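# Carry the tube rack to the counter in the next room

## Task

Move the tube rack onto the counter in the adjoining room, passing a door that swings shut on its own. The rack must finish upright, with each tube fully seated in a hole. The task fails if the rack or any tube touches the floor, or if the robot falls or ends up leaning. The result only counts if the rack stays put without the robot holding it, so release it and back away at the end.

## Robot and tools

Robot: TidyBot++, a mobile base 0.54 m long, 0.50 m wide and 0.38 m tall on four driven casters. It carries a single seven-joint arm with a two-finger gripper. The shoulder sits 0.12 m ahead of the base centre at 0.68 m height. There are two cameras: base_camera on the base, and wrist_camera, which looks along the hand.

Frames: in the base frame the origin is on the floor below the base centre, with x forward, y left and z up. hand_pose is reported in this frame and marks the point between the finger pads. Its z axis runs out along the fingers and its y axis is the closing direction. The odometry frame is the base frame as it was when the scene began. Heading is in radians, positive to the left, from -3.142 to 3.142. base_tilt is in degrees, with forward and right positive, and is off by up to about 1 degree.

execute_actions(actions, cameras): actions is a list holding one action, or none; an empty list only reports state and images. An action may contain:
- base: exactly one relative move, counted from where the base last measured itself. translate_m is metres forward (+) or back (-), from -2 to 2. strafe_m is metres left (+) or right (-), from -2 to 2. rotate_rad is radians counter-clockwise seen from above (+), from -6.3 to 6.3. These are offsets, not poses. A move needing more than 8.667 s is refused.
- joints: absolute targets, keyed by name. joint_1_rad can take any angle and turns the whole arm about vertical; positive is clockwise from above, opposite to rotate_rad. joint_2_rad is the shoulder, -2.249 to 2.249. joint_3_rad can take any angle. joint_4_rad is the elbow, -2.579 to 2.579. joint_5_rad can take any angle. joint_6_rad is the wrist, -2.099 to 2.099. joint_7_rad can take any angle and spins the hand; with the hand pointing down, 1.57 opens the fingers toward the robot's left and right. gripper_pos runs from 0 (open, gap about 85 mm) to 1 (closed); the gap is roughly 85*(1-gripper_pos) mm. Joints with unlimited range take the shorter way round, so turn them in steps smaller than half a turn. Done tolerance is ±0.039 rad for joints 1-4, ±0.056 for joints 5-7 and ±0.03 for the gripper.
- speeds: optional caps for this action only. translate_m and strafe_m take 0.05 to 0.5 m/s; rotate_rad takes 0.1 to 1.57 rad/s. The defaults are the maxima.
Base and joint motions start at once and may finish at different times. Any key you do not list can keep pushing toward its earlier target. An unknown key or a value out of range refuses the whole call. cameras is a list of base_camera, wrist_camera or all; [] means no images.

Arm geometry: the upper arm is 0.42 m, the forearm 0.31 m, and the hand 0.31 m to the hand point. With joint_1_rad=0, joint_3_rad=3.14 and joint_5_rad=0, the arm stays in the x-z plane. Upper arm tilt from vertical is j2, forearm tilt is j2-j4, and hand tilt is j2-j4-j6. Reach forward is the sum of length*sin(tilt), and height above the shoulder is the sum of length*cos(tilt). The arm starts folded with the hand down. A downward-pointing hand reaches at most about 0.94 m high, and only near the base.

wait(seconds): 0 to 10 s with no new command; returns state and images. zoom_image(camera, region): region is [x0,y0,x1,y1] in pixels of that camera's latest image, origin top-left, at most 504x504. read_manual(section): licence text only. finished_scene(scene): ends the current scene, given by its number, and cannot be undone. Only call it once the rack sits on the counter by itself and the robot has let go and moved away.

Result lines:
- base_status and joint_status: done, off_target (stopped short and may still be pushing), contact_stop or time_out (target dropped, holding in place), not_followed (targets held back), or limit_stop_at_motor_heat.
- "joint command not followed" with a "cause:" line: a self-collision check refused the arm targets. The gripper part still runs. There is no check against hitting the base.
- on_its_own: motion you did not command.
- base_odometry: counts wheel turns, so slip and drift appear as travel.
- joint_positions, hand_pose (may be 1-2 cm off), and motor_effort in percent. The bracketed value is the peak during the action.
- Motor temperatures, MOTOR HOT (from 60 °C), OVER-TEMPERATURE FAULT (at 75 °C the arm sinks).
- ARM HIT, torque fault messages, and the pictures line naming the cameras in image order.
If a call reports a stop, any later calls in the same reply are skipped.

Practical notes: friction and load leave joints slightly short of target. To correct, send the last command plus (wanted minus read). Do not send a read angle back while holding something, because the arm can sink further. With the gripper at 1, done means it closed on nothing; off_target means it is holding something. A blocked base keeps shoving and may still say done, so check images. Avoid snagging the arm above about 0.8 m while driving, hard horizontal pushes with a raised hand, and pressing the arm into edges; all of these can tip the robot. Torque faults freeze the arm for 10 s; the limit is 104.5 N m for joints 1-4 and 51.3 N m for joints 5-7, and a held weight counts toward it. Holding loads heats the motors, even while you think. The robot keeps its last command while you think. Something may occasionally nudge loose objects. Avoid drops, slips, slams, hard hits and letting the rack or tubes reach the floor. Keep the door from shutting on the robot or the load.

Each tool is called after ">>>" by a JSON object that holds its "fn" and its "kwargs".

## Session

I'll start by checking the robot's state and what the cameras see.

>>> {"fn": "execute_actions", "kwargs": {"actions": []}}

Scene clock: 0.00 s.
Motor temperatures (°C, as the motors report them): [37 32 31 29 32 36 44]
base_odometry: x=+0.000 y=+0.000 heading=+0.000 (m, m, rad; odometry frame)
base_tilt: forward=-0.2 right=-1.3 (deg)
base_status: not commanded
joint_positions: joint_1_rad=-0.013 joint_2_rad=-0.375 joint_3_rad=+3.127 joint_4_rad=-2.514 joint_5_rad=+0.010 joint_6_rad=-0.867 joint_7_rad=+1.607 gripper_pos=+0.000
joint_status: not commanded
motor_effort: joint_1_rad=+1 joint_2_rad=+0 joint_3_rad=+0 joint_4_rad=+11 joint_5_rad=+1 joint_6_rad=+1 joint_7_rad=+0 (%)
hand_pose: x=+0.2715 y=+0.0024 z=+0.5956 quat_wxyz=(+0.007, +0.997, +0.034, +0.067) (m; base frame)
pictures: base_camera, wrist_camera
Images, in order (width x height): base_camera 644x364, wrist_camera 644x476.

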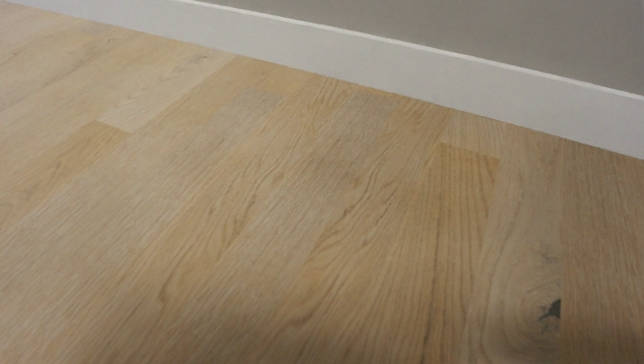

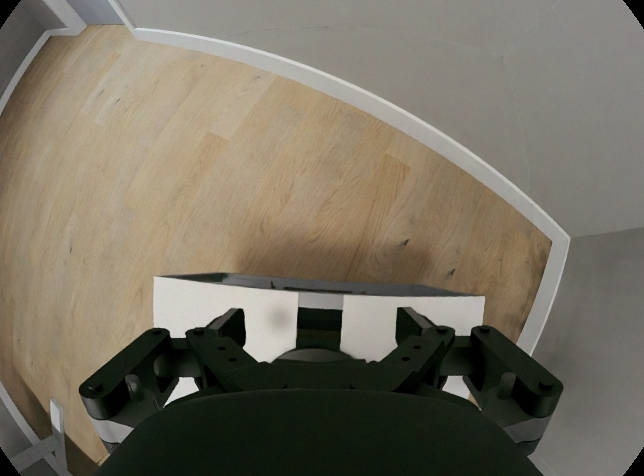

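>>> {"fn": "execute_actions", "kwargs": {"actions": [{"base": {"rotate_rad": 1.2}, "joints": {"joint_6_rad": 0.3}}]}}

Scene clock: 11.73 s.
Motor temperatures (°C, as the motors report them): [37 32 31 29 32 36 44]
base_odometry: x=+0.000 y=+0.000 heading=+1.199 (m, m, rad; odometry frame)
base_tilt: forward=-0.2 right=-1.3 (deg)
base_status: done
joint_positions: joint_1_rad=-0.013 joint_2_rad=-0.375 joint_3_rad=+3.127 joint_4_rad=-2.514 joint_5_rad=+0.010 joint_6_rad=+0.293 joint_7_rad=+1.607 gripper_pos=+0.000
joint_status: all done
motor_effort: joint_1_rad=+0(1) joint_2_rad=-6(7) joint_3_rad=+2(2) joint_4_rad=+19(19) joint_5_rad=+1(0) joint_6_rad=+9(11) joint_7_rad=+0(0) (%)
hand_pose: x=+0.5291 y=+0.0136 z=+0.8196 quat_wxyz=(+0.007, +0.797, +0.031, +0.603) (m; base frame)
pictures: base_camera, wrist_camera
Images, in order (width x height): base_camera 644x364, wrist_camera 644x476.

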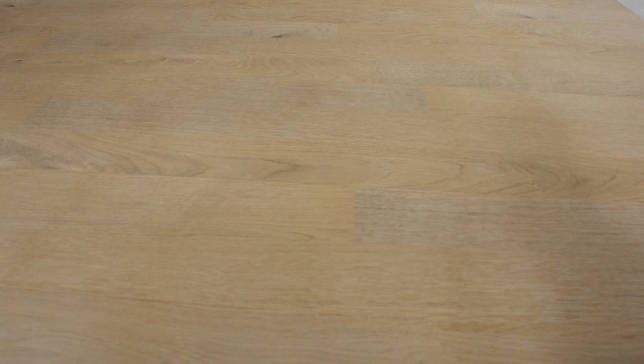

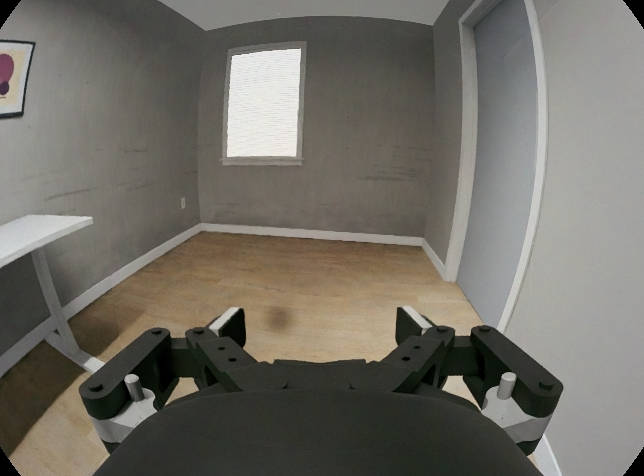

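>>> {"fn": "execute_actions", "kwargs": {"actions": [{"base": {"rotate_rad": 1.5}}]}}

Scene clock: 16.17 s.
Motor temperatures (°C, as the motors report them): [37 32 31 29 32 36 44]
base_odometry: x=+0.000 y=+0.000 heading=+2.698 (m, m, rad; odometry frame)
base_tilt: forward=-0.2 right=-1.3 (deg)
base_status: done
joint_positions: joint_1_rad=-0.013 joint_2_rad=-0.375 joint_3_rad=+3.127 joint_4_rad=-2.514 joint_5_rad=+0.010 joint_6_rad=+0.293 joint_7_rad=+1.607 gripper_pos=+0.000
joint_status: not commanded
motor_effort: joint_1_rad=+1(1) joint_2_rad=-6(7) joint_3_rad=+0(1) joint_4_rad=+18(18) joint_5_rad=+1(1) joint_6_rad=+9(10) joint_7_rad=+0(0) (%)
hand_pose: x=+0.5291 y=+0.0137 z=+0.8196 quat_wxyz=(+0.007, +0.797, +0.031, +0.603) (m; base frame)
pictures: base_camera, wrist_camera
Images, in order (width x height): base_camera 644x364, wrist_camera 644x476.

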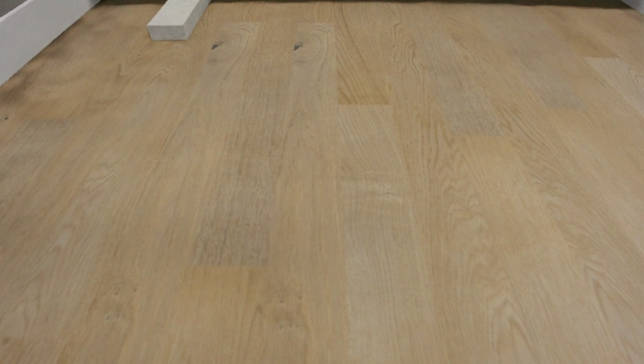

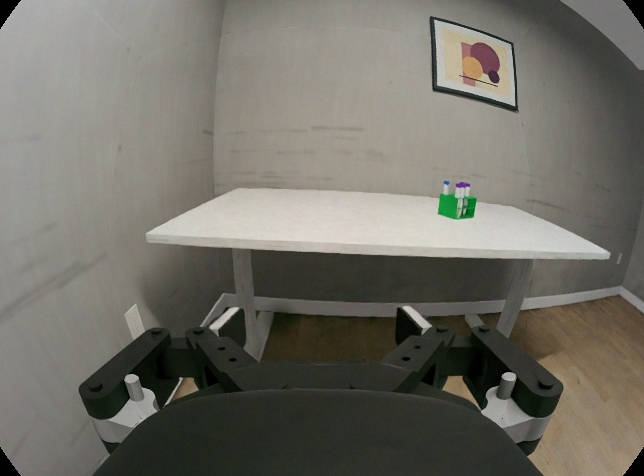

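>>> {"fn": "zoom_image", "kwargs": {"camera": "wrist_camera", "region": [410, 160, 510, 235]}}

Region (410, 160, 510, 235) of wrist_camera's 644x476 image, scaled by 5.040; it fills the top 378 rows of this view, and the rest is white.

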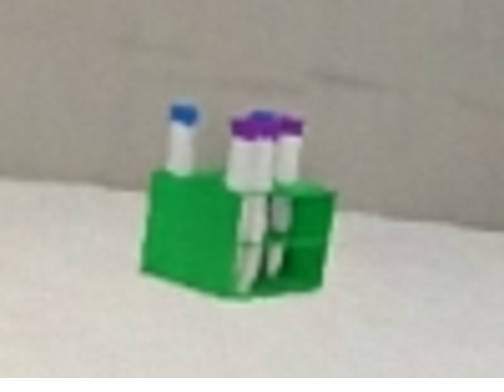

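>>> {"fn": "execute_actions", "kwargs": {"actions": [{"base": {"strafe_m": -0.45}, "joints": {"joint_2_rad": -0.3, "joint_4_rad": -2.0, "joint_6_rad": -0.5, "joint_7_rad": 1.57}}]}}

Scene clock: 58.67 s.
Motor temperatures (°C, as the motors report them): [37 32 31 30 32 36 44]
base_odometry: x=+0.193 y=+0.407 heading=+2.699 (m, m, rad; odometry frame)
base_tilt: forward=-0.2 right=-1.2 (deg)
base_status: done
joint_positions: joint_1_rad=-0.013 joint_2_rad=-0.325 joint_3_rad=+3.129 joint_4_rad=-2.018 joint_5_rad=+0.010 joint_6_rad=-0.473 joint_7_rad=+1.593 gripper_pos=+0.000
joint_status: all done
motor_effort: joint_1_rad=+1(0) joint_2_rad=-10(11) joint_3_rad=+0(2) joint_4_rad=+20(20) joint_5_rad=+1(0) joint_6_rad=+8(10) joint_7_rad=+0(1) (%)
hand_pose: x=+0.5541 y=+0.0115 z=+0.8674 quat_wxyz=(+0.005, +0.883, +0.025, +0.468) (m; base frame)
pictures: base_camera, wrist_camera
Images, in order (width x height): base_camera 644x364, wrist_camera 644x476.

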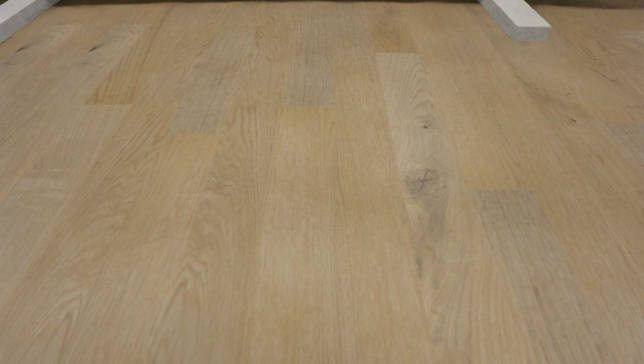

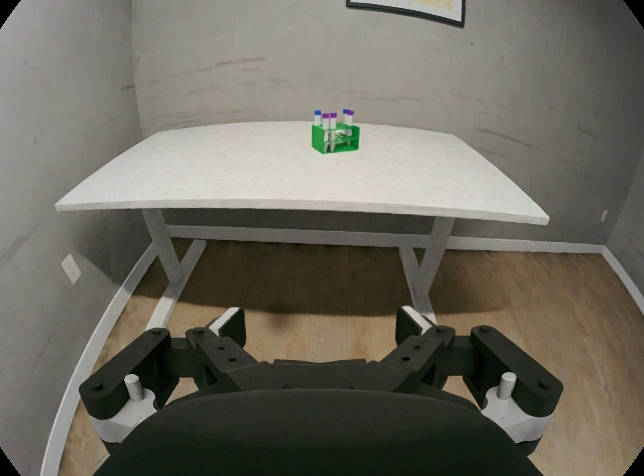

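>>> {"fn": "zoom_image", "kwargs": {"camera": "wrist_camera", "region": [295, 100, 375, 160]}}

Region (295, 100, 375, 160) of wrist_camera's 644x476 image, scaled by 6.300; it fills the top 378 rows of this view, and the rest is white.

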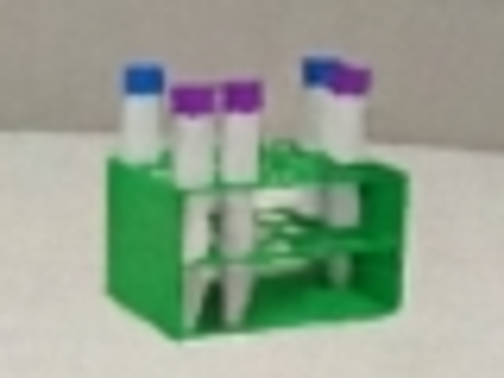

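>>> {"fn": "execute_actions", "kwargs": {"actions": [{"base": {"translate_m": 0.55}, "joints": {"joint_2_rad": -0.1, "joint_4_rad": -1.6, "joint_6_rad": -0.9}}]}}

Scene clock: 90.10 s.
Motor temperatures (°C, as the motors report them): [37 32 31 30 32 36 44]
base_odometry: x=-0.304 y=+0.643 heading=+2.698 (m, m, rad; odometry frame)
base_tilt: forward=-0.2 right=-1.3 (deg)
base_status: done
joint_positions: joint_1_rad=-0.013 joint_2_rad=-0.106 joint_3_rad=+3.129 joint_4_rad=-1.616 joint_5_rad=+0.010 joint_6_rad=-0.872 joint_7_rad=+1.593 gripper_pos=+0.000
joint_status: all done
motor_effort: joint_1_rad=+1(2) joint_2_rad=-18(20) joint_3_rad=+1(2) joint_4_rad=+19(21) joint_5_rad=+1(1) joint_6_rad=+7(9) joint_7_rad=+0(1) (%)
hand_pose: x=+0.6023 y=+0.0115 z=+0.8939 quat_wxyz=(+0.005, +0.928, +0.024, +0.371) (m; base frame)
pictures: base_camera, wrist_camera
Images, in order (width x height): base_camera 644x364, wrist_camera 644x476.

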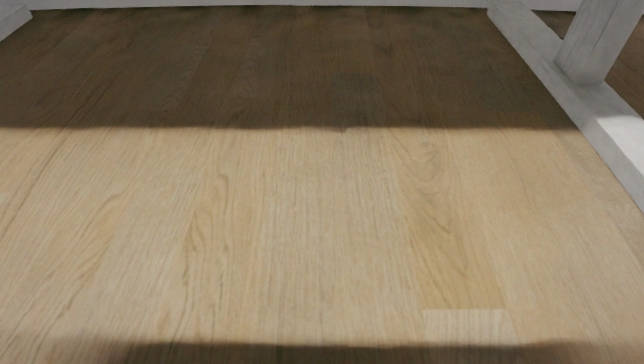

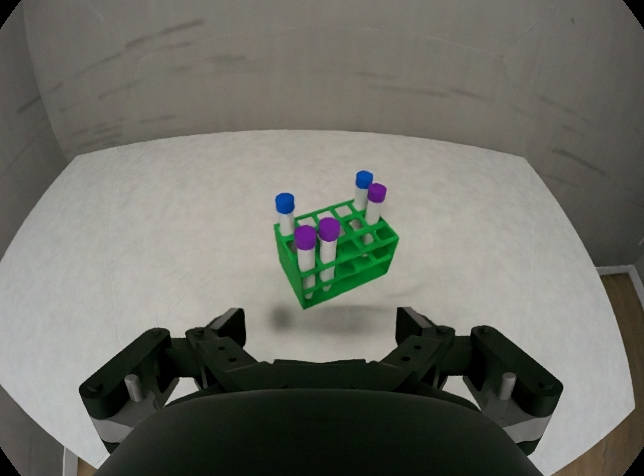

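>>> {"fn": "zoom_image", "kwargs": {"camera": "wrist_camera", "region": [250, 155, 420, 320]}}

Region (250, 155, 420, 320) of wrist_camera's 644x476 image, scaled by 2.965; it fills the top 489 rows of this view, and the rest is white.

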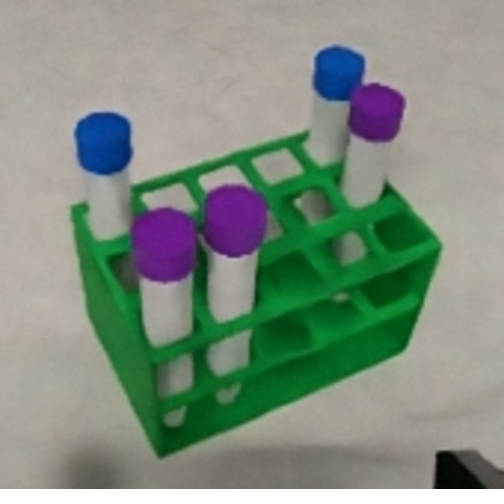

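>>> {"fn": "execute_actions", "kwargs": {"actions": [{"joints": {"joint_1_rad": 2.2, "joint_6_rad": -0.2}}], "cameras": ["wrist_camera"]}}

Scene clock: 125.63 s.
Motor temperatures (°C, as the motors report them): [37 33 31 30 32 36 44]
base_odometry: x=-0.304 y=+0.643 heading=+2.698 (m, m, rad; odometry frame)
base_tilt: forward=-0.2 right=-1.3 (deg)
base_status: not commanded
joint_positions: joint_1_rad=+2.175 joint_2_rad=-0.106 joint_3_rad=+3.129 joint_4_rad=-1.616 joint_5_rad=+0.010 joint_6_rad=-0.228 joint_7_rad=+1.593 gripper_pos=+0.000
joint_status: all done
motor_effort: joint_1_rad=+1(1) joint_2_rad=-20(21) joint_3_rad=+0(1) joint_4_rad=+21(21) joint_5_rad=+1(2) joint_6_rad=+9(10) joint_7_rad=+0(0) (%)
hand_pose: x=-0.2011 y=-0.4787 z=+1.0679 quat_wxyz=(+0.575, +0.370, -0.668, +0.293) (m; base frame)
pictures: wrist_camera
Images, in order (width x height): wrist_camera 644x476.

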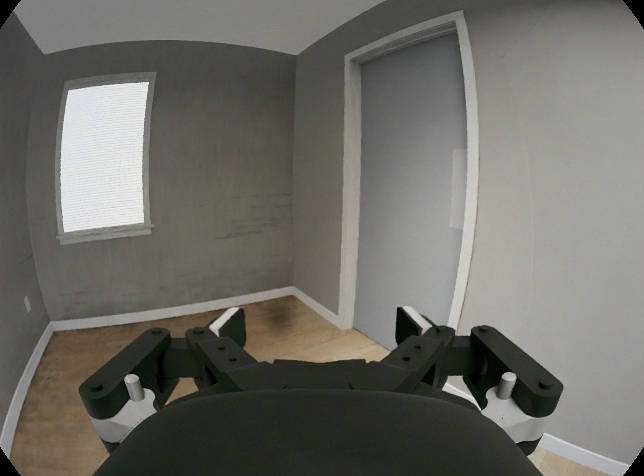

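>>> {"fn": "execute_actions", "kwargs": {"actions": [{"base": {"strafe_m": 0.593}, "joints": {"joint_1_rad": 1.196, "joint_2_rad": 0.1, "joint_3_rad": 3.1416, "joint_4_rad": -2.117, "joint_5_rad": -0.814, "joint_6_rad": 0.509, "joint_7_rad": 2.216}}]}}

>>> {"fn": "execute_actions", "kwargs": {"actions": [{"base": {"translate_m": 0.133}}], "cameras": ["base_camera"]}}

Scene clock: 248.37 s.
Motor temperatures (°C, as the motors report them): [37 33 31 31 32 36 44]
base_odometry: x=-0.559 y=+0.107 heading=+2.698 (m, m, rad; odometry frame)
base_tilt: forward=-0.2 right=-1.3 (deg)
base_status: done
joint_positions: joint_1_rad=+1.220 joint_2_rad=+0.077 joint_3_rad=+3.129 joint_4_rad=-2.101 joint_5_rad=-0.774 joint_6_rad=+0.480 joint_7_rad=+2.194 gripper_pos=+0.000
joint_status: all done
motor_effort: joint_1_rad=+1(2) joint_2_rad=-24(27) joint_3_rad=+0(2) joint_4_rad=+18(21) joint_5_rad=+4(3) joint_6_rad=+8(10) joint_7_rad=+1(0) (%)
hand_pose: x=+0.2310 y=-0.5737 z=+0.8489 quat_wxyz=(+0.430, +0.560, -0.551, +0.445) (m; base frame)
pictures: base_camera, wrist_camera
Images, in order (width x height): base_camera 644x364, wrist_camera 644x476.

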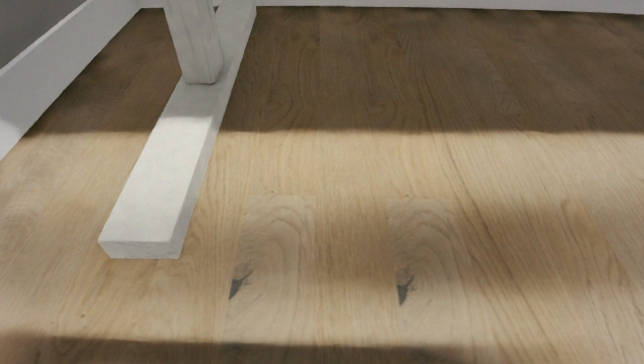

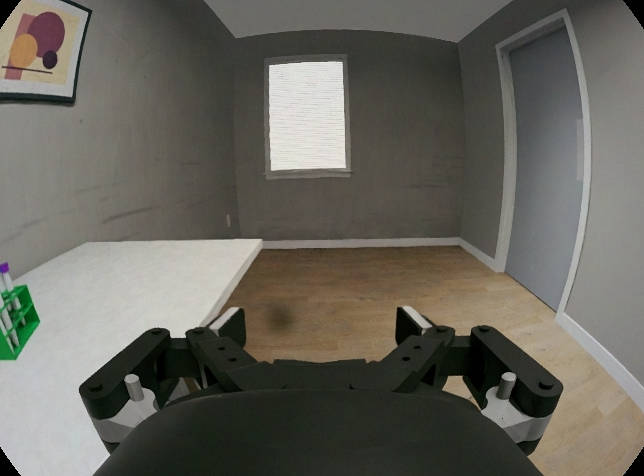

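Scene clock: 249.77 s.
Motor temperatures (°C, as the motors report them): [37 33 31 31 32 36 44]
base_odometry: x=-0.679 y=+0.164 heading=+2.698 (m, m, rad; odometry frame)
base_tilt: forward=-0.2 right=-1.2 (deg)
base_status: done
joint_positions: joint_1_rad=+1.213 joint_2_rad=+0.081 joint_3_rad=+3.134 joint_4_rad=-2.101 joint_5_rad=-0.774 joint_6_rad=+0.483 joint_7_rad=+2.194 gripper_pos=+0.000
joint_status: not commanded
motor_effort: joint_1_rad=+0(2) joint_2_rad=-24(25) joint_3_rad=+0(2) joint_4_rad=+18(18) joint_5_rad=+4(4) joint_6_rad=+8(8) joint_7_rad=-1(0) (%)
hand_pose: x=+0.2320 y=-0.5741 z=+0.8474 quat_wxyz=(+0.430, +0.561, -0.551, +0.444) (m; base frame)
pictures: base_camera
Images, in order (width x height): base_camera 644x364.

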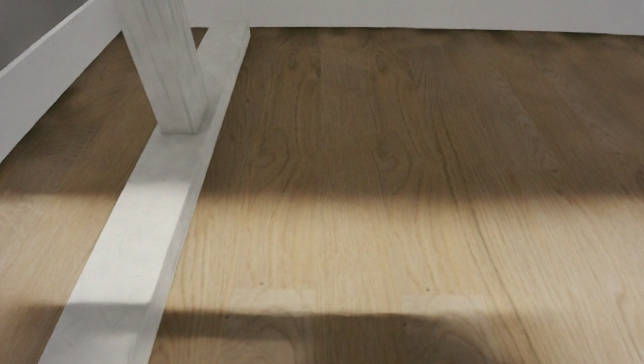

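>>> {"fn": "execute_actions", "kwargs": {"actions": [{"base": {"rotate_rad": 0.49}, "joints": {"joint_1_rad": 1.18, "joint_3_rad": 3.15, "joint_5_rad": -0.854, "joint_6_rad": 0.535, "joint_7_rad": 2.238}, "speeds": {"rotate_rad": 0.8}}]}}

Scene clock: 257.33 s.
Motor temperatures (°C, as the motors report them): [37 33 31 31 32 36 44]
base_odometry: x=-0.679 y=+0.165 heading=-3.096 (m, m, rad; odometry frame)
base_tilt: forward=-0.2 right=-1.2 (deg)
base_status: done
joint_positions: joint_1_rad=+1.196 joint_2_rad=+0.082 joint_3_rad=+3.146 joint_4_rad=-2.101 joint_5_rad=-0.819 joint_6_rad=+0.512 joint_7_rad=+2.217 gripper_pos=+0.000
joint_status: all done
motor_effort: joint_1_rad=+0(2) joint_2_rad=-24(27) joint_3_rad=+1(2) joint_4_rad=+17(18) joint_5_rad=+4(4) joint_6_rad=+8(8) joint_7_rad=+0(1) (%)
hand_pose: x=+0.2238 y=-0.5748 z=+0.8500 quat_wxyz=(+0.438, +0.548, -0.559, +0.441) (m; base frame)
pictures: base_camera, wrist_camera
Images, in order (width x height): base_camera 644x364, wrist_camera 644x476.

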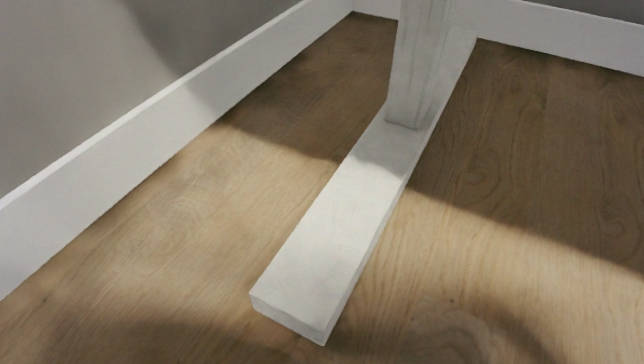

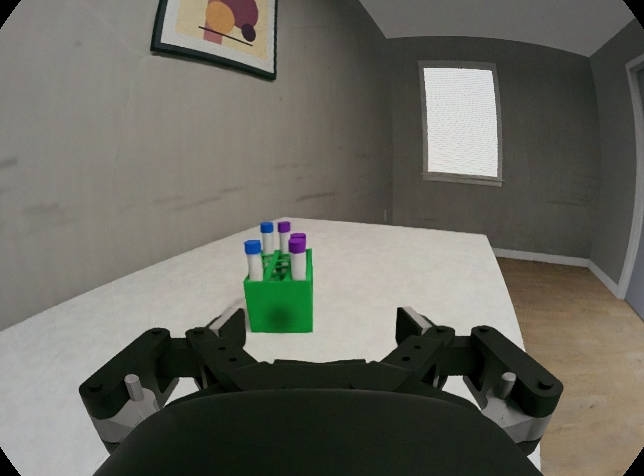

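>>> {"fn": "execute_actions", "kwargs": {"actions": [{"joints": {"joint_2_rad": 0.46, "joint_4_rad": -1.755}}], "cameras": ["wrist_camera"]}}

Scene clock: 271.30 s.
Motor temperatures (°C, as the motors report them): [37 33 31 31 32 36 44]
base_odometry: x=-0.679 y=+0.165 heading=-3.096 (m, m, rad; odometry frame)
base_tilt: forward=-0.2 right=-1.2 (deg)
base_status: not commanded
joint_positions: joint_1_rad=+1.196 joint_2_rad=+0.452 joint_3_rad=+3.146 joint_4_rad=-1.776 joint_5_rad=-0.819 joint_6_rad=+0.512 joint_7_rad=+2.217 gripper_pos=+0.000
joint_status: all done
motor_effort: joint_1_rad=+1(1) joint_2_rad=-39(40) joint_3_rad=+0(1) joint_4_rad=+17(17) joint_5_rad=+4(4) joint_6_rad=+8(8) joint_7_rad=+0(0) (%)
hand_pose: x=+0.2740 y=-0.7030 z=+0.7854 quat_wxyz=(+0.431, +0.561, -0.564, +0.425) (m; base frame)
pictures: wrist_camera
Images, in order (width x height): wrist_camera 644x476.

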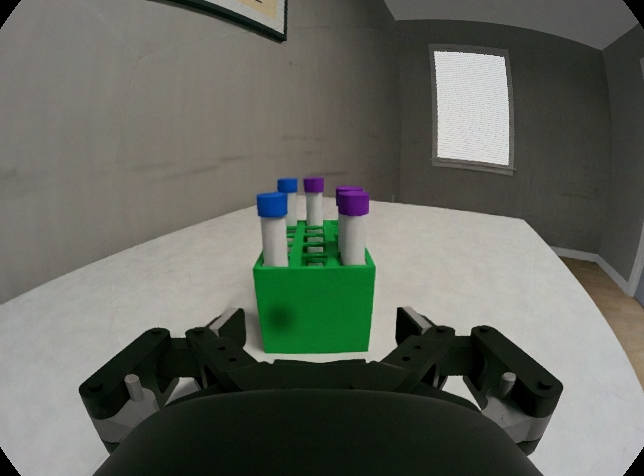

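>>> {"fn": "execute_actions", "kwargs": {"actions": [{"base": {"translate_m": 0.004}, "joints": {"joint_2_rad": 0.468}}], "cameras": ["wrist_camera"]}}

Scene clock: 291.33 s.
Motor temperatures (°C, as the motors report them): [37 33 31 31 32 36 44]
base_odometry: x=-0.683 y=+0.164 heading=-3.096 (m, m, rad; odometry frame)
base_tilt: forward=-0.2 right=-1.2 (deg)
base_status: done
joint_positions: joint_1_rad=+1.195 joint_2_rad=+0.454 joint_3_rad=+3.147 joint_4_rad=-1.775 joint_5_rad=-0.819 joint_6_rad=+0.512 joint_7_rad=+2.217 gripper_pos=+0.000
joint_status: all done
motor_effort: joint_1_rad=+1(4) joint_2_rad=-38(39) joint_3_rad=+1(2) joint_4_rad=+17(18) joint_5_rad=+4(4) joint_6_rad=+8(8) joint_7_rad=+0(0) (%)
hand_pose: x=+0.2744 y=-0.7032 z=+0.7845 quat_wxyz=(+0.431, +0.562, -0.564, +0.424) (m; base frame)
pictures: wrist_camera
Images, in order (width x height): wrist_camera 644x476.

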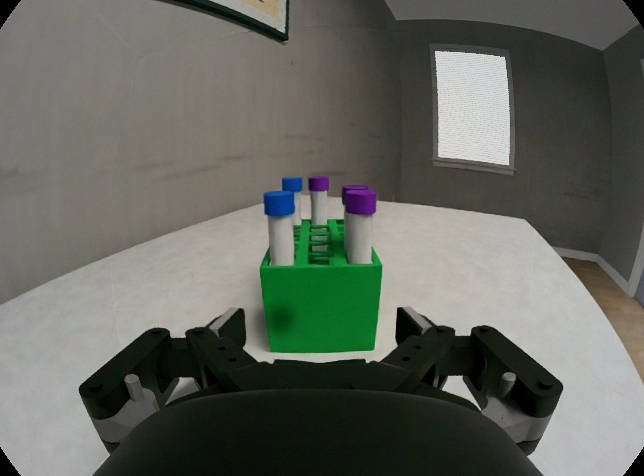

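>>> {"fn": "execute_actions", "kwargs": {"actions": [{"base": {"strafe_m": -0.03}, "joints": {"joint_2_rad": 0.476}, "speeds": {"strafe_m": 0.05}}], "cameras": ["wrist_camera"]}}

Scene clock: 297.77 s.
Motor temperatures (°C, as the motors report them): [37 34 31 31 32 36 44]
base_odometry: x=-0.685 y=+0.194 heading=-3.094 (m, m, rad; odometry frame)
base_tilt: forward=-0.2 right=-1.2 (deg)
base_status: done
joint_positions: joint_1_rad=+1.195 joint_2_rad=+0.457 joint_3_rad=+3.147 joint_4_rad=-1.774 joint_5_rad=-0.819 joint_6_rad=+0.512 joint_7_rad=+2.217 gripper_pos=+0.000
joint_status: all done
motor_effort: joint_1_rad=+1(3) joint_2_rad=-40(41) joint_3_rad=+0(3) joint_4_rad=+17(18) joint_5_rad=+4(4) joint_6_rad=+8(8) joint_7_rad=+1(1) (%)
hand_pose: x=+0.2747 y=-0.7039 z=+0.7827 quat_wxyz=(+0.431, +0.562, -0.565, +0.424) (m; base frame)
pictures: wrist_camera
Images, in order (width x height): wrist_camera 644x476.

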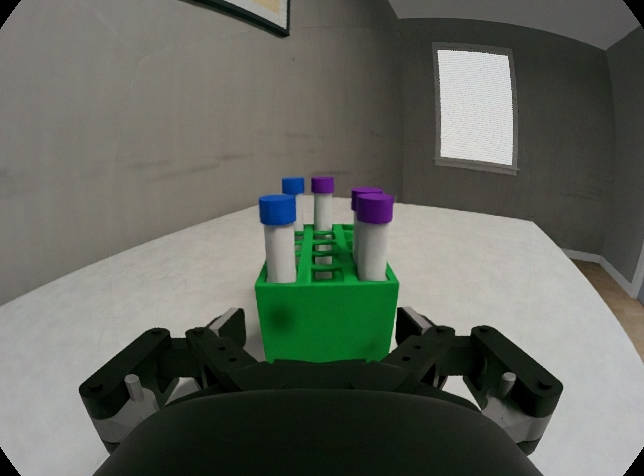

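>>> {"fn": "zoom_image", "kwargs": {"camera": "wrist_camera", "region": [200, 240, 450, 380]}}

Region (200, 240, 450, 380) of wrist_camera's 644x476 image, scaled by 2.016; it fills the top 282 rows of this view, and the rest is white.

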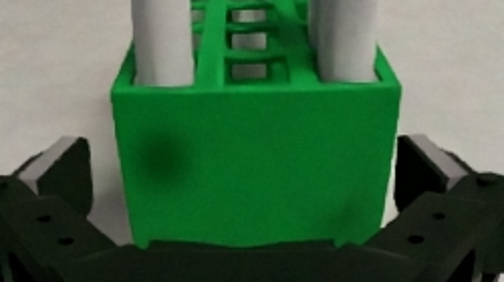

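>>> {"fn": "execute_actions", "kwargs": {"actions": [{"base": {"translate_m": -0.004}, "joints": {"joint_2_rad": 0.482}, "speeds": {"translate_m": 0.05}}], "cameras": ["wrist_camera"]}}

Scene clock: 303.47 s.
Motor temperatures (°C, as the motors report them): [37 34 31 31 32 36 44]
base_odometry: x=-0.681 y=+0.195 heading=-3.094 (m, m, rad; odometry frame)
base_tilt: forward=-0.2 right=-1.2 (deg)
base_status: done
joint_positions: joint_1_rad=+1.194 joint_2_rad=+0.461 joint_3_rad=+3.147 joint_4_rad=-1.774 joint_5_rad=-0.819 joint_6_rad=+0.513 joint_7_rad=+2.217 gripper_pos=+0.000
joint_status: all done
motor_effort: joint_1_rad=+0(5) joint_2_rad=-39(40) joint_3_rad=+0(4) joint_4_rad=+17(18) joint_5_rad=+4(4) joint_6_rad=+8(9) joint_7_rad=+0(1) (%)
hand_pose: x=+0.2754 y=-0.7041 z=+0.7807 quat_wxyz=(+0.430, +0.563, -0.565, +0.423) (m; base frame)
pictures: wrist_camera
Images, in order (width x height): wrist_camera 644x476.

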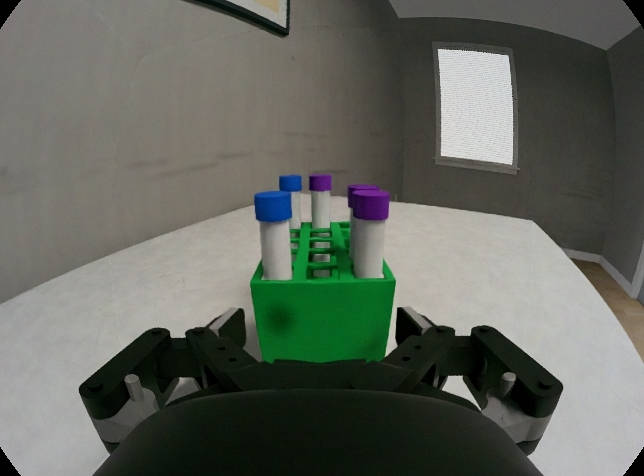

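>>> {"fn": "execute_actions", "kwargs": {"actions": [{"base": {"strafe_m": -0.03}, "speeds": {"strafe_m": 0.05}}], "cameras": ["wrist_camera"]}}

Scene clock: 310.17 s.
Motor temperatures (°C, as the motors report them): [37 34 31 31 32 36 44]
base_odometry: x=-0.682 y=+0.225 heading=-3.093 (m, m, rad; odometry frame)
base_tilt: forward=-0.2 right=-1.2 (deg)
base_status: done
joint_positions: joint_1_rad=+1.194 joint_2_rad=+0.463 joint_3_rad=+3.147 joint_4_rad=-1.773 joint_5_rad=-0.819 joint_6_rad=+0.513 joint_7_rad=+2.217 gripper_pos=+0.000
joint_status: not commanded
motor_effort: joint_1_rad=+1(2) joint_2_rad=-38(40) joint_3_rad=+0(2) joint_4_rad=+17(19) joint_5_rad=+3(4) joint_6_rad=+8(9) joint_7_rad=-1(0) (%)
hand_pose: x=+0.2756 y=-0.7046 z=+0.7794 quat_wxyz=(+0.430, +0.564, -0.565, +0.422) (m; base frame)
pictures: wrist_camera
Images, in order (width x height): wrist_camera 644x476.

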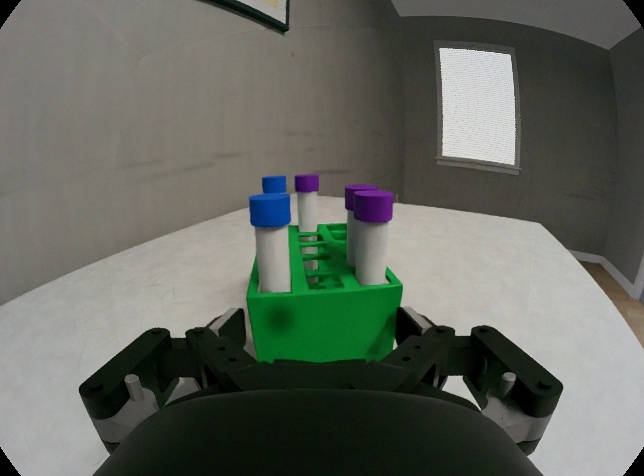

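>>> {"fn": "execute_actions", "kwargs": {"actions": [{"base": {"strafe_m": 0.04}, "speeds": {"strafe_m": 0.08}}], "cameras": ["wrist_camera"]}}

Scene clock: 315.53 s.
Motor temperatures (°C, as the motors report them): [37 34 31 31 32 36 44]
base_odometry: x=-0.680 y=+0.185 heading=-3.093 (m, m, rad; odometry frame)
base_tilt: forward=-0.2 right=-1.2 (deg)
base_status: done
joint_positions: joint_1_rad=+1.194 joint_2_rad=+0.466 joint_3_rad=+3.147 joint_4_rad=-1.771 joint_5_rad=-0.819 joint_6_rad=+0.513 joint_7_rad=+2.217 gripper_pos=+0.000
joint_status: not commanded
motor_effort: joint_1_rad=+0(1) joint_2_rad=-39(41) joint_3_rad=+1(2) joint_4_rad=+17(18) joint_5_rad=+4(4) joint_6_rad=+8(9) joint_7_rad=+0(1) (%)
hand_pose: x=+0.2759 y=-0.7052 z=+0.7780 quat_wxyz=(+0.430, +0.564, -0.565, +0.422) (m; base frame)
pictures: wrist_camera
Images, in order (width x height): wrist_camera 644x476.

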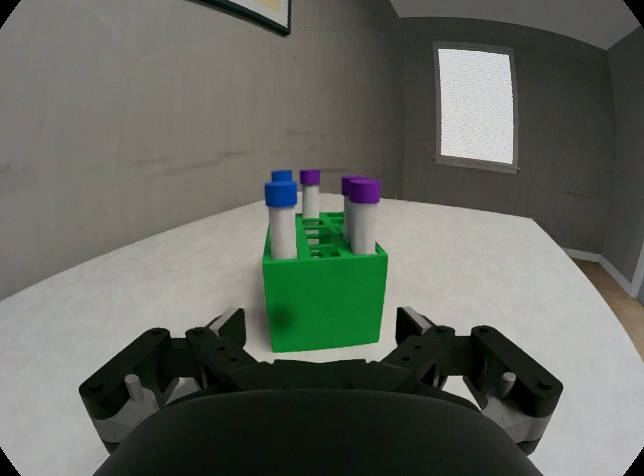

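>>> {"fn": "execute_actions", "kwargs": {"actions": [{"base": {"rotate_rad": 0.115}, "joints": {"joint_2_rad": 0.47}, "speeds": {"rotate_rad": 0.3}}], "cameras": []}}

>>> {"fn": "execute_actions", "kwargs": {"actions": [{"base": {"translate_m": -0.092}, "speeds": {"translate_m": 0.15}}], "cameras": []}}

>>> {"fn": "execute_actions", "kwargs": {"actions": [{"base": {"strafe_m": -0.035}, "speeds": {"strafe_m": 0.08}}], "cameras": ["wrist_camera"]}}

Scene clock: 341.20 s.
Motor temperatures (°C, as the motors report them): [37 34 31 31 32 36 44]
base_odometry: x=-0.680 y=+0.185 heading=-2.979 (m, m, rad; odometry frame)
base_tilt: forward=-0.2 right=-1.2 (deg)
base_status: done
joint_positions: joint_1_rad=+1.188 joint_2_rad=+0.466 joint_3_rad=+3.149 joint_4_rad=-1.771 joint_5_rad=-0.819 joint_6_rad=+0.513 joint_7_rad=+2.217 gripper_pos=+0.000
joint_status: all done
motor_effort: joint_1_rad=+0(4) joint_2_rad=-39(44) joint_3_rad=+0(3) joint_4_rad=+17(18) joint_5_rad=+4(5) joint_6_rad=+8(9) joint_7_rad=-1(0) (%)
hand_pose: x=+0.2794 y=-0.7045 z=+0.7782 quat_wxyz=(+0.429, +0.565, -0.563, +0.423) (m; base frame)
pictures: none
No camera images: the call's "cameras" was empty. Leave "cameras" out to get every camera's image.

Scene clock: 342.47 s.
Motor temperatures (°C, as the motors report them): [37 34 31 31 32 36 44]
base_odometry: x=-0.589 y=+0.200 heading=-2.978 (m, m, rad; odometry frame)
base_tilt: forward=-0.2 right=-1.2 (deg)
base_status: done
joint_positions: joint_1_rad=+1.186 joint_2_rad=+0.466 joint_3_rad=+3.149 joint_4_rad=-1.771 joint_5_rad=-0.819 joint_6_rad=+0.513 joint_7_rad=+2.217 gripper_pos=+0.000
joint_status: not commanded
motor_effort: joint_1_rad=+0(4) joint_2_rad=-39(40) joint_3_rad=+1(3) joint_4_rad=+17(17) joint_5_rad=+4(4) joint_6_rad=+8(8) joint_7_rad=+0(1) (%)
hand_pose: x=+0.2803 y=-0.7043 z=+0.7783 quat_wxyz=(+0.429, +0.566, -0.563, +0.423) (m; base frame)
pictures: none
No camera images: the call's "cameras" was empty. Leave "cameras" out to get every camera's image.

Scene clock: 343.43 s.
Motor temperatures (°C, as the motors report them): [37 34 31 31 32 36 44]
base_odometry: x=-0.595 y=+0.235 heading=-2.978 (m, m, rad; odometry frame)
base_tilt: forward=-0.2 right=-1.2 (deg)
base_status: done
joint_positions: joint_1_rad=+1.186 joint_2_rad=+0.466 joint_3_rad=+3.149 joint_4_rad=-1.770 joint_5_rad=-0.819 joint_6_rad=+0.513 joint_7_rad=+2.217 gripper_pos=+0.000
joint_status: not commanded
motor_effort: joint_1_rad=+0(3) joint_2_rad=-39(41) joint_3_rad=+0(2) joint_4_rad=+17(18) joint_5_rad=+4(5) joint_6_rad=+8(9) joint_7_rad=+0(1) (%)
hand_pose: x=+0.2805 y=-0.7045 z=+0.7786 quat_wxyz=(+0.429, +0.566, -0.563, +0.423) (m; base frame)
pictures: wrist_camera
Images, in order (width x height): wrist_camera 644x476.

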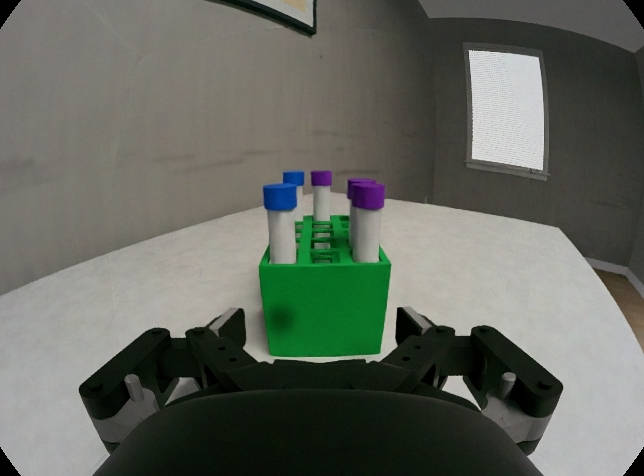

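>>> {"fn": "execute_actions", "kwargs": {"actions": [{"base": {"translate_m": -0.004}, "joints": {"joint_1_rad": 1.187}, "speeds": {"translate_m": 0.05}}], "cameras": []}}

>>> {"fn": "execute_actions", "kwargs": {"actions": [{"base": {"strafe_m": -0.015}, "speeds": {"strafe_m": 0.05}}], "cameras": ["wrist_camera"]}}

>>> {"fn": "zoom_image", "kwargs": {"camera": "wrist_camera", "region": [200, 160, 450, 380]}}

Scene clock: 348.10 s.
Motor temperatures (°C, as the motors report them): [37 34 31 31 32 36 44]
base_odometry: x=-0.591 y=+0.236 heading=-2.978 (m, m, rad; odometry frame)
base_tilt: forward=-0.2 right=-1.2 (deg)
base_status: done
joint_positions: joint_1_rad=+1.186 joint_2_rad=+0.466 joint_3_rad=+3.149 joint_4_rad=-1.770 joint_5_rad=-0.819 joint_6_rad=+0.513 joint_7_rad=+2.217 gripper_pos=+0.000
joint_status: all done
motor_effort: joint_1_rad=+1(6) joint_2_rad=-40(42) joint_3_rad=+2(2) joint_4_rad=+17(18) joint_5_rad=+4(4) joint_6_rad=+8(9) joint_7_rad=-1(0) (%)
hand_pose: x=+0.2806 y=-0.7045 z=+0.7787 quat_wxyz=(+0.429, +0.565, -0.563, +0.423) (m; base frame)
pictures: none
No camera images: the call's "cameras" was empty. Leave "cameras" out to get every camera's image.

Scene clock: 348.87 s.
Motor temperatures (°C, as the motors report them): [37 34 31 31 32 36 44]
base_odometry: x=-0.593 y=+0.251 heading=-2.979 (m, m, rad; odometry frame)
base_tilt: forward=-0.2 right=-1.2 (deg)
base_status: done
joint_positions: joint_1_rad=+1.186 joint_2_rad=+0.466 joint_3_rad=+3.149 joint_4_rad=-1.770 joint_5_rad=-0.819 joint_6_rad=+0.513 joint_7_rad=+2.217 gripper_pos=+0.000
joint_status: not commanded
motor_effort: joint_1_rad=+1(6) joint_2_rad=-40(42) joint_3_rad=+0(5) joint_4_rad=+17(19) joint_5_rad=+4(4) joint_6_rad=+8(9) joint_7_rad=+0(0) (%)
hand_pose: x=+0.2806 y=-0.7046 z=+0.7790 quat_wxyz=(+0.429, +0.565, -0.563, +0.423) (m; base frame)
pictures: wrist_camera
Images, in order (width x height): wrist_camera 644x476.

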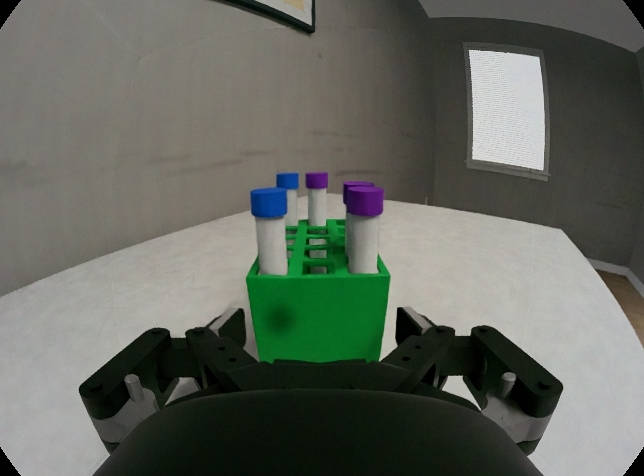

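Region (200, 160, 450, 380) of wrist_camera's 644x476 image, scaled by 2.016; it fills the top 444 rows of this view, and the rest is white.

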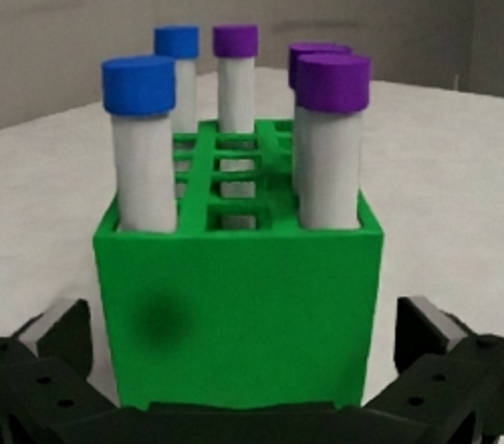

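>>> {"fn": "execute_actions", "kwargs": {"actions": [{"base": {"strafe_m": -0.018}, "speeds": {"strafe_m": 0.05}}], "cameras": ["wrist_camera"]}}

Scene clock: 352.50 s.
Motor temperatures (°C, as the motors report them): [37 34 31 31 32 36 44]
base_odometry: x=-0.596 y=+0.269 heading=-2.979 (m, m, rad; odometry frame)
base_tilt: forward=-0.2 right=-1.2 (deg)
base_status: done
joint_positions: joint_1_rad=+1.186 joint_2_rad=+0.466 joint_3_rad=+3.149 joint_4_rad=-1.770 joint_5_rad=-0.819 joint_6_rad=+0.513 joint_7_rad=+2.217 gripper_pos=+0.000
joint_status: not commanded
motor_effort: joint_1_rad=+0(2) joint_2_rad=-39(42) joint_3_rad=+1(2) joint_4_rad=+17(18) joint_5_rad=+4(4) joint_6_rad=+7(8) joint_7_rad=+0(0) (%)
hand_pose: x=+0.2806 y=-0.7046 z=+0.7790 quat_wxyz=(+0.429, +0.565, -0.563, +0.424) (m; base frame)
pictures: wrist_camera
Images, in order (width x height): wrist_camera 644x476.

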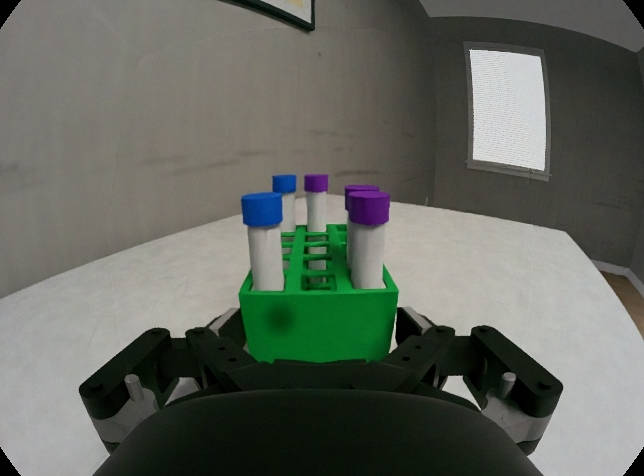

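>>> {"fn": "execute_actions", "kwargs": {"actions": [{"base": {"strafe_m": -0.028}, "speeds": {"strafe_m": 0.05}}], "cameras": ["wrist_camera"]}}

Scene clock: 356.33 s.
Motor temperatures (°C, as the motors report them): [37 34 31 31 32 36 44]
base_odometry: x=-0.600 y=+0.296 heading=-2.979 (m, m, rad; odometry frame)
base_tilt: forward=-0.2 right=-1.2 (deg)
base_status: done
joint_positions: joint_1_rad=+1.186 joint_2_rad=+0.466 joint_3_rad=+3.149 joint_4_rad=-1.770 joint_5_rad=-0.819 joint_6_rad=+0.513 joint_7_rad=+2.217 gripper_pos=+0.000
joint_status: not commanded
motor_effort: joint_1_rad=+1(1) joint_2_rad=-39(42) joint_3_rad=+1(3) joint_4_rad=+17(18) joint_5_rad=+4(4) joint_6_rad=+8(9) joint_7_rad=+0(0) (%)
hand_pose: x=+0.2806 y=-0.7047 z=+0.7791 quat_wxyz=(+0.429, +0.565, -0.563, +0.424) (m; base frame)
pictures: wrist_camera
Images, in order (width x height): wrist_camera 644x476.

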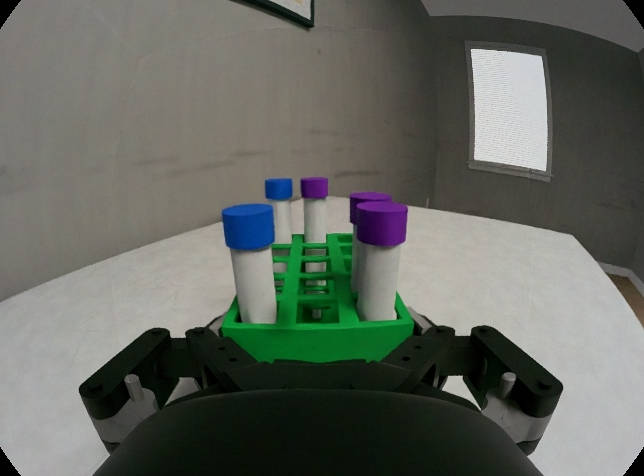

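>>> {"fn": "execute_actions", "kwargs": {"actions": [{"joints": {"gripper_pos": 1.0}}], "cameras": ["wrist_camera"]}}

Scene clock: 362.00 s.
Motor temperatures (°C, as the motors report them): [37 34 31 31 32 36 44]
base_odometry: x=-0.600 y=+0.296 heading=-2.979 (m, m, rad; odometry frame)
base_tilt: forward=-0.2 right=-1.2 (deg)
base_status: not commanded
joint_positions: joint_1_rad=+1.186 joint_2_rad=+0.466 joint_3_rad=+3.149 joint_4_rad=-1.769 joint_5_rad=-0.819 joint_6_rad=+0.513 joint_7_rad=+2.217 gripper_pos=+0.079
joint_status: gripper_pos off_target (ended at +0.079, target +1.000)
motor_effort: joint_1_rad=+1(1) joint_2_rad=-40(40) joint_3_rad=+0(1) joint_4_rad=+18(18) joint_5_rad=+4(4) joint_6_rad=+8(8) joint_7_rad=+0(0) (%)
hand_pose: x=+0.2807 y=-0.7049 z=+0.7795 quat_wxyz=(+0.430, +0.565, -0.563, +0.424) (m; base frame)
pictures: wrist_camera
Images, in order (width x height): wrist_camera 644x476.

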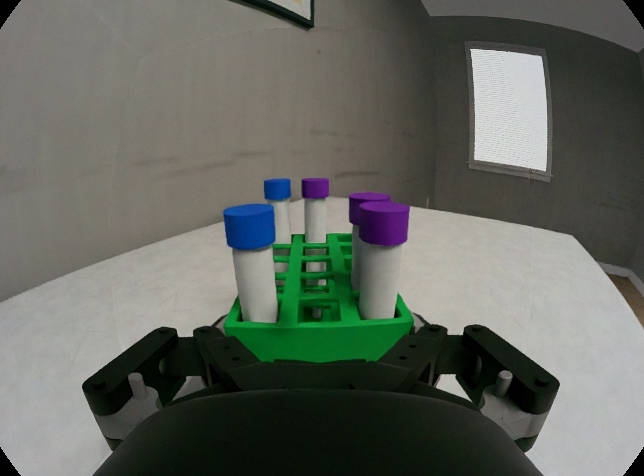

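>>> {"fn": "execute_actions", "kwargs": {"actions": [{"joints": {"joint_2_rad": 0.40}}], "cameras": ["wrist_camera"]}}

Scene clock: 369.90 s.
Motor temperatures (°C, as the motors report them): [37 34 31 31 32 36 44]
base_odometry: x=-0.600 y=+0.296 heading=-2.979 (m, m, rad; odometry frame)
base_tilt: forward=-0.2 right=-1.2 (deg)
base_status: not commanded
joint_positions: joint_1_rad=+1.186 joint_2_rad=+0.423 joint_3_rad=+3.149 joint_4_rad=-1.769 joint_5_rad=-0.819 joint_6_rad=+0.513 joint_7_rad=+2.217 gripper_pos=+0.079
joint_status: all done
motor_effort: joint_1_rad=+0(1) joint_2_rad=-39(42) joint_3_rad=+1(1) joint_4_rad=+19(19) joint_5_rad=+4(4) joint_6_rad=+8(9) joint_7_rad=+1(1) (%)
hand_pose: x=+0.2789 y=-0.7004 z=+0.8101 quat_wxyz=(+0.436, +0.553, -0.558, +0.440) (m; base frame)
pictures: wrist_camera
Images, in order (width x height): wrist_camera 644x476.

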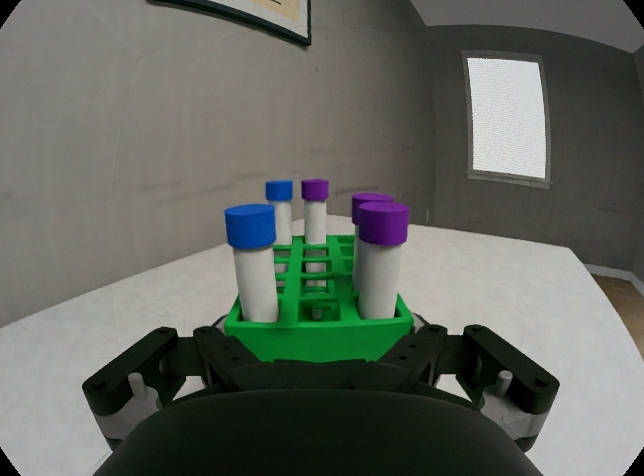

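>>> {"fn": "execute_actions", "kwargs": {"actions": [{"joints": {"joint_2_rad": 0.18, "joint_5_rad": 0.036, "joint_6_rad": 0.10, "joint_7_rad": 1.55}}], "cameras": ["wrist_camera"]}}

Scene clock: 420.67 s.
Motor temperatures (°C, as the motors report them): [37 35 31 31 32 36 44]
base_odometry: x=-0.600 y=+0.296 heading=-2.979 (m, m, rad; odometry frame)
base_tilt: forward=-0.2 right=-1.2 (deg)
base_status: not commanded
joint_positions: joint_1_rad=+1.186 joint_2_rad=+0.197 joint_3_rad=+3.149 joint_4_rad=-1.769 joint_5_rad=+0.008 joint_6_rad=+0.119 joint_7_rad=+1.564 gripper_pos=+0.079
joint_status: all done
motor_effort: joint_1_rad=+0(2) joint_2_rad=-33(41) joint_3_rad=+0(0) joint_4_rad=+21(21) joint_5_rad=+1(5) joint_6_rad=+10(11) joint_7_rad=+0(0) (%)
hand_pose: x=+0.3684 y=-0.6241 z=+0.8885 quat_wxyz=(+0.339, +0.660, -0.447, +0.499) (m; base frame)
pictures: wrist_camera
Images, in order (width x height): wrist_camera 644x476.

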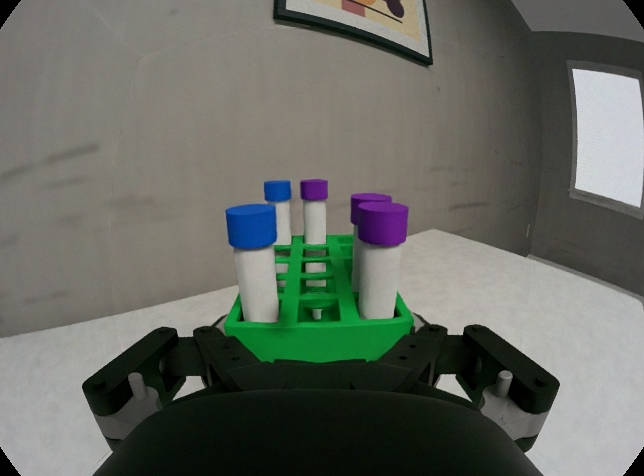

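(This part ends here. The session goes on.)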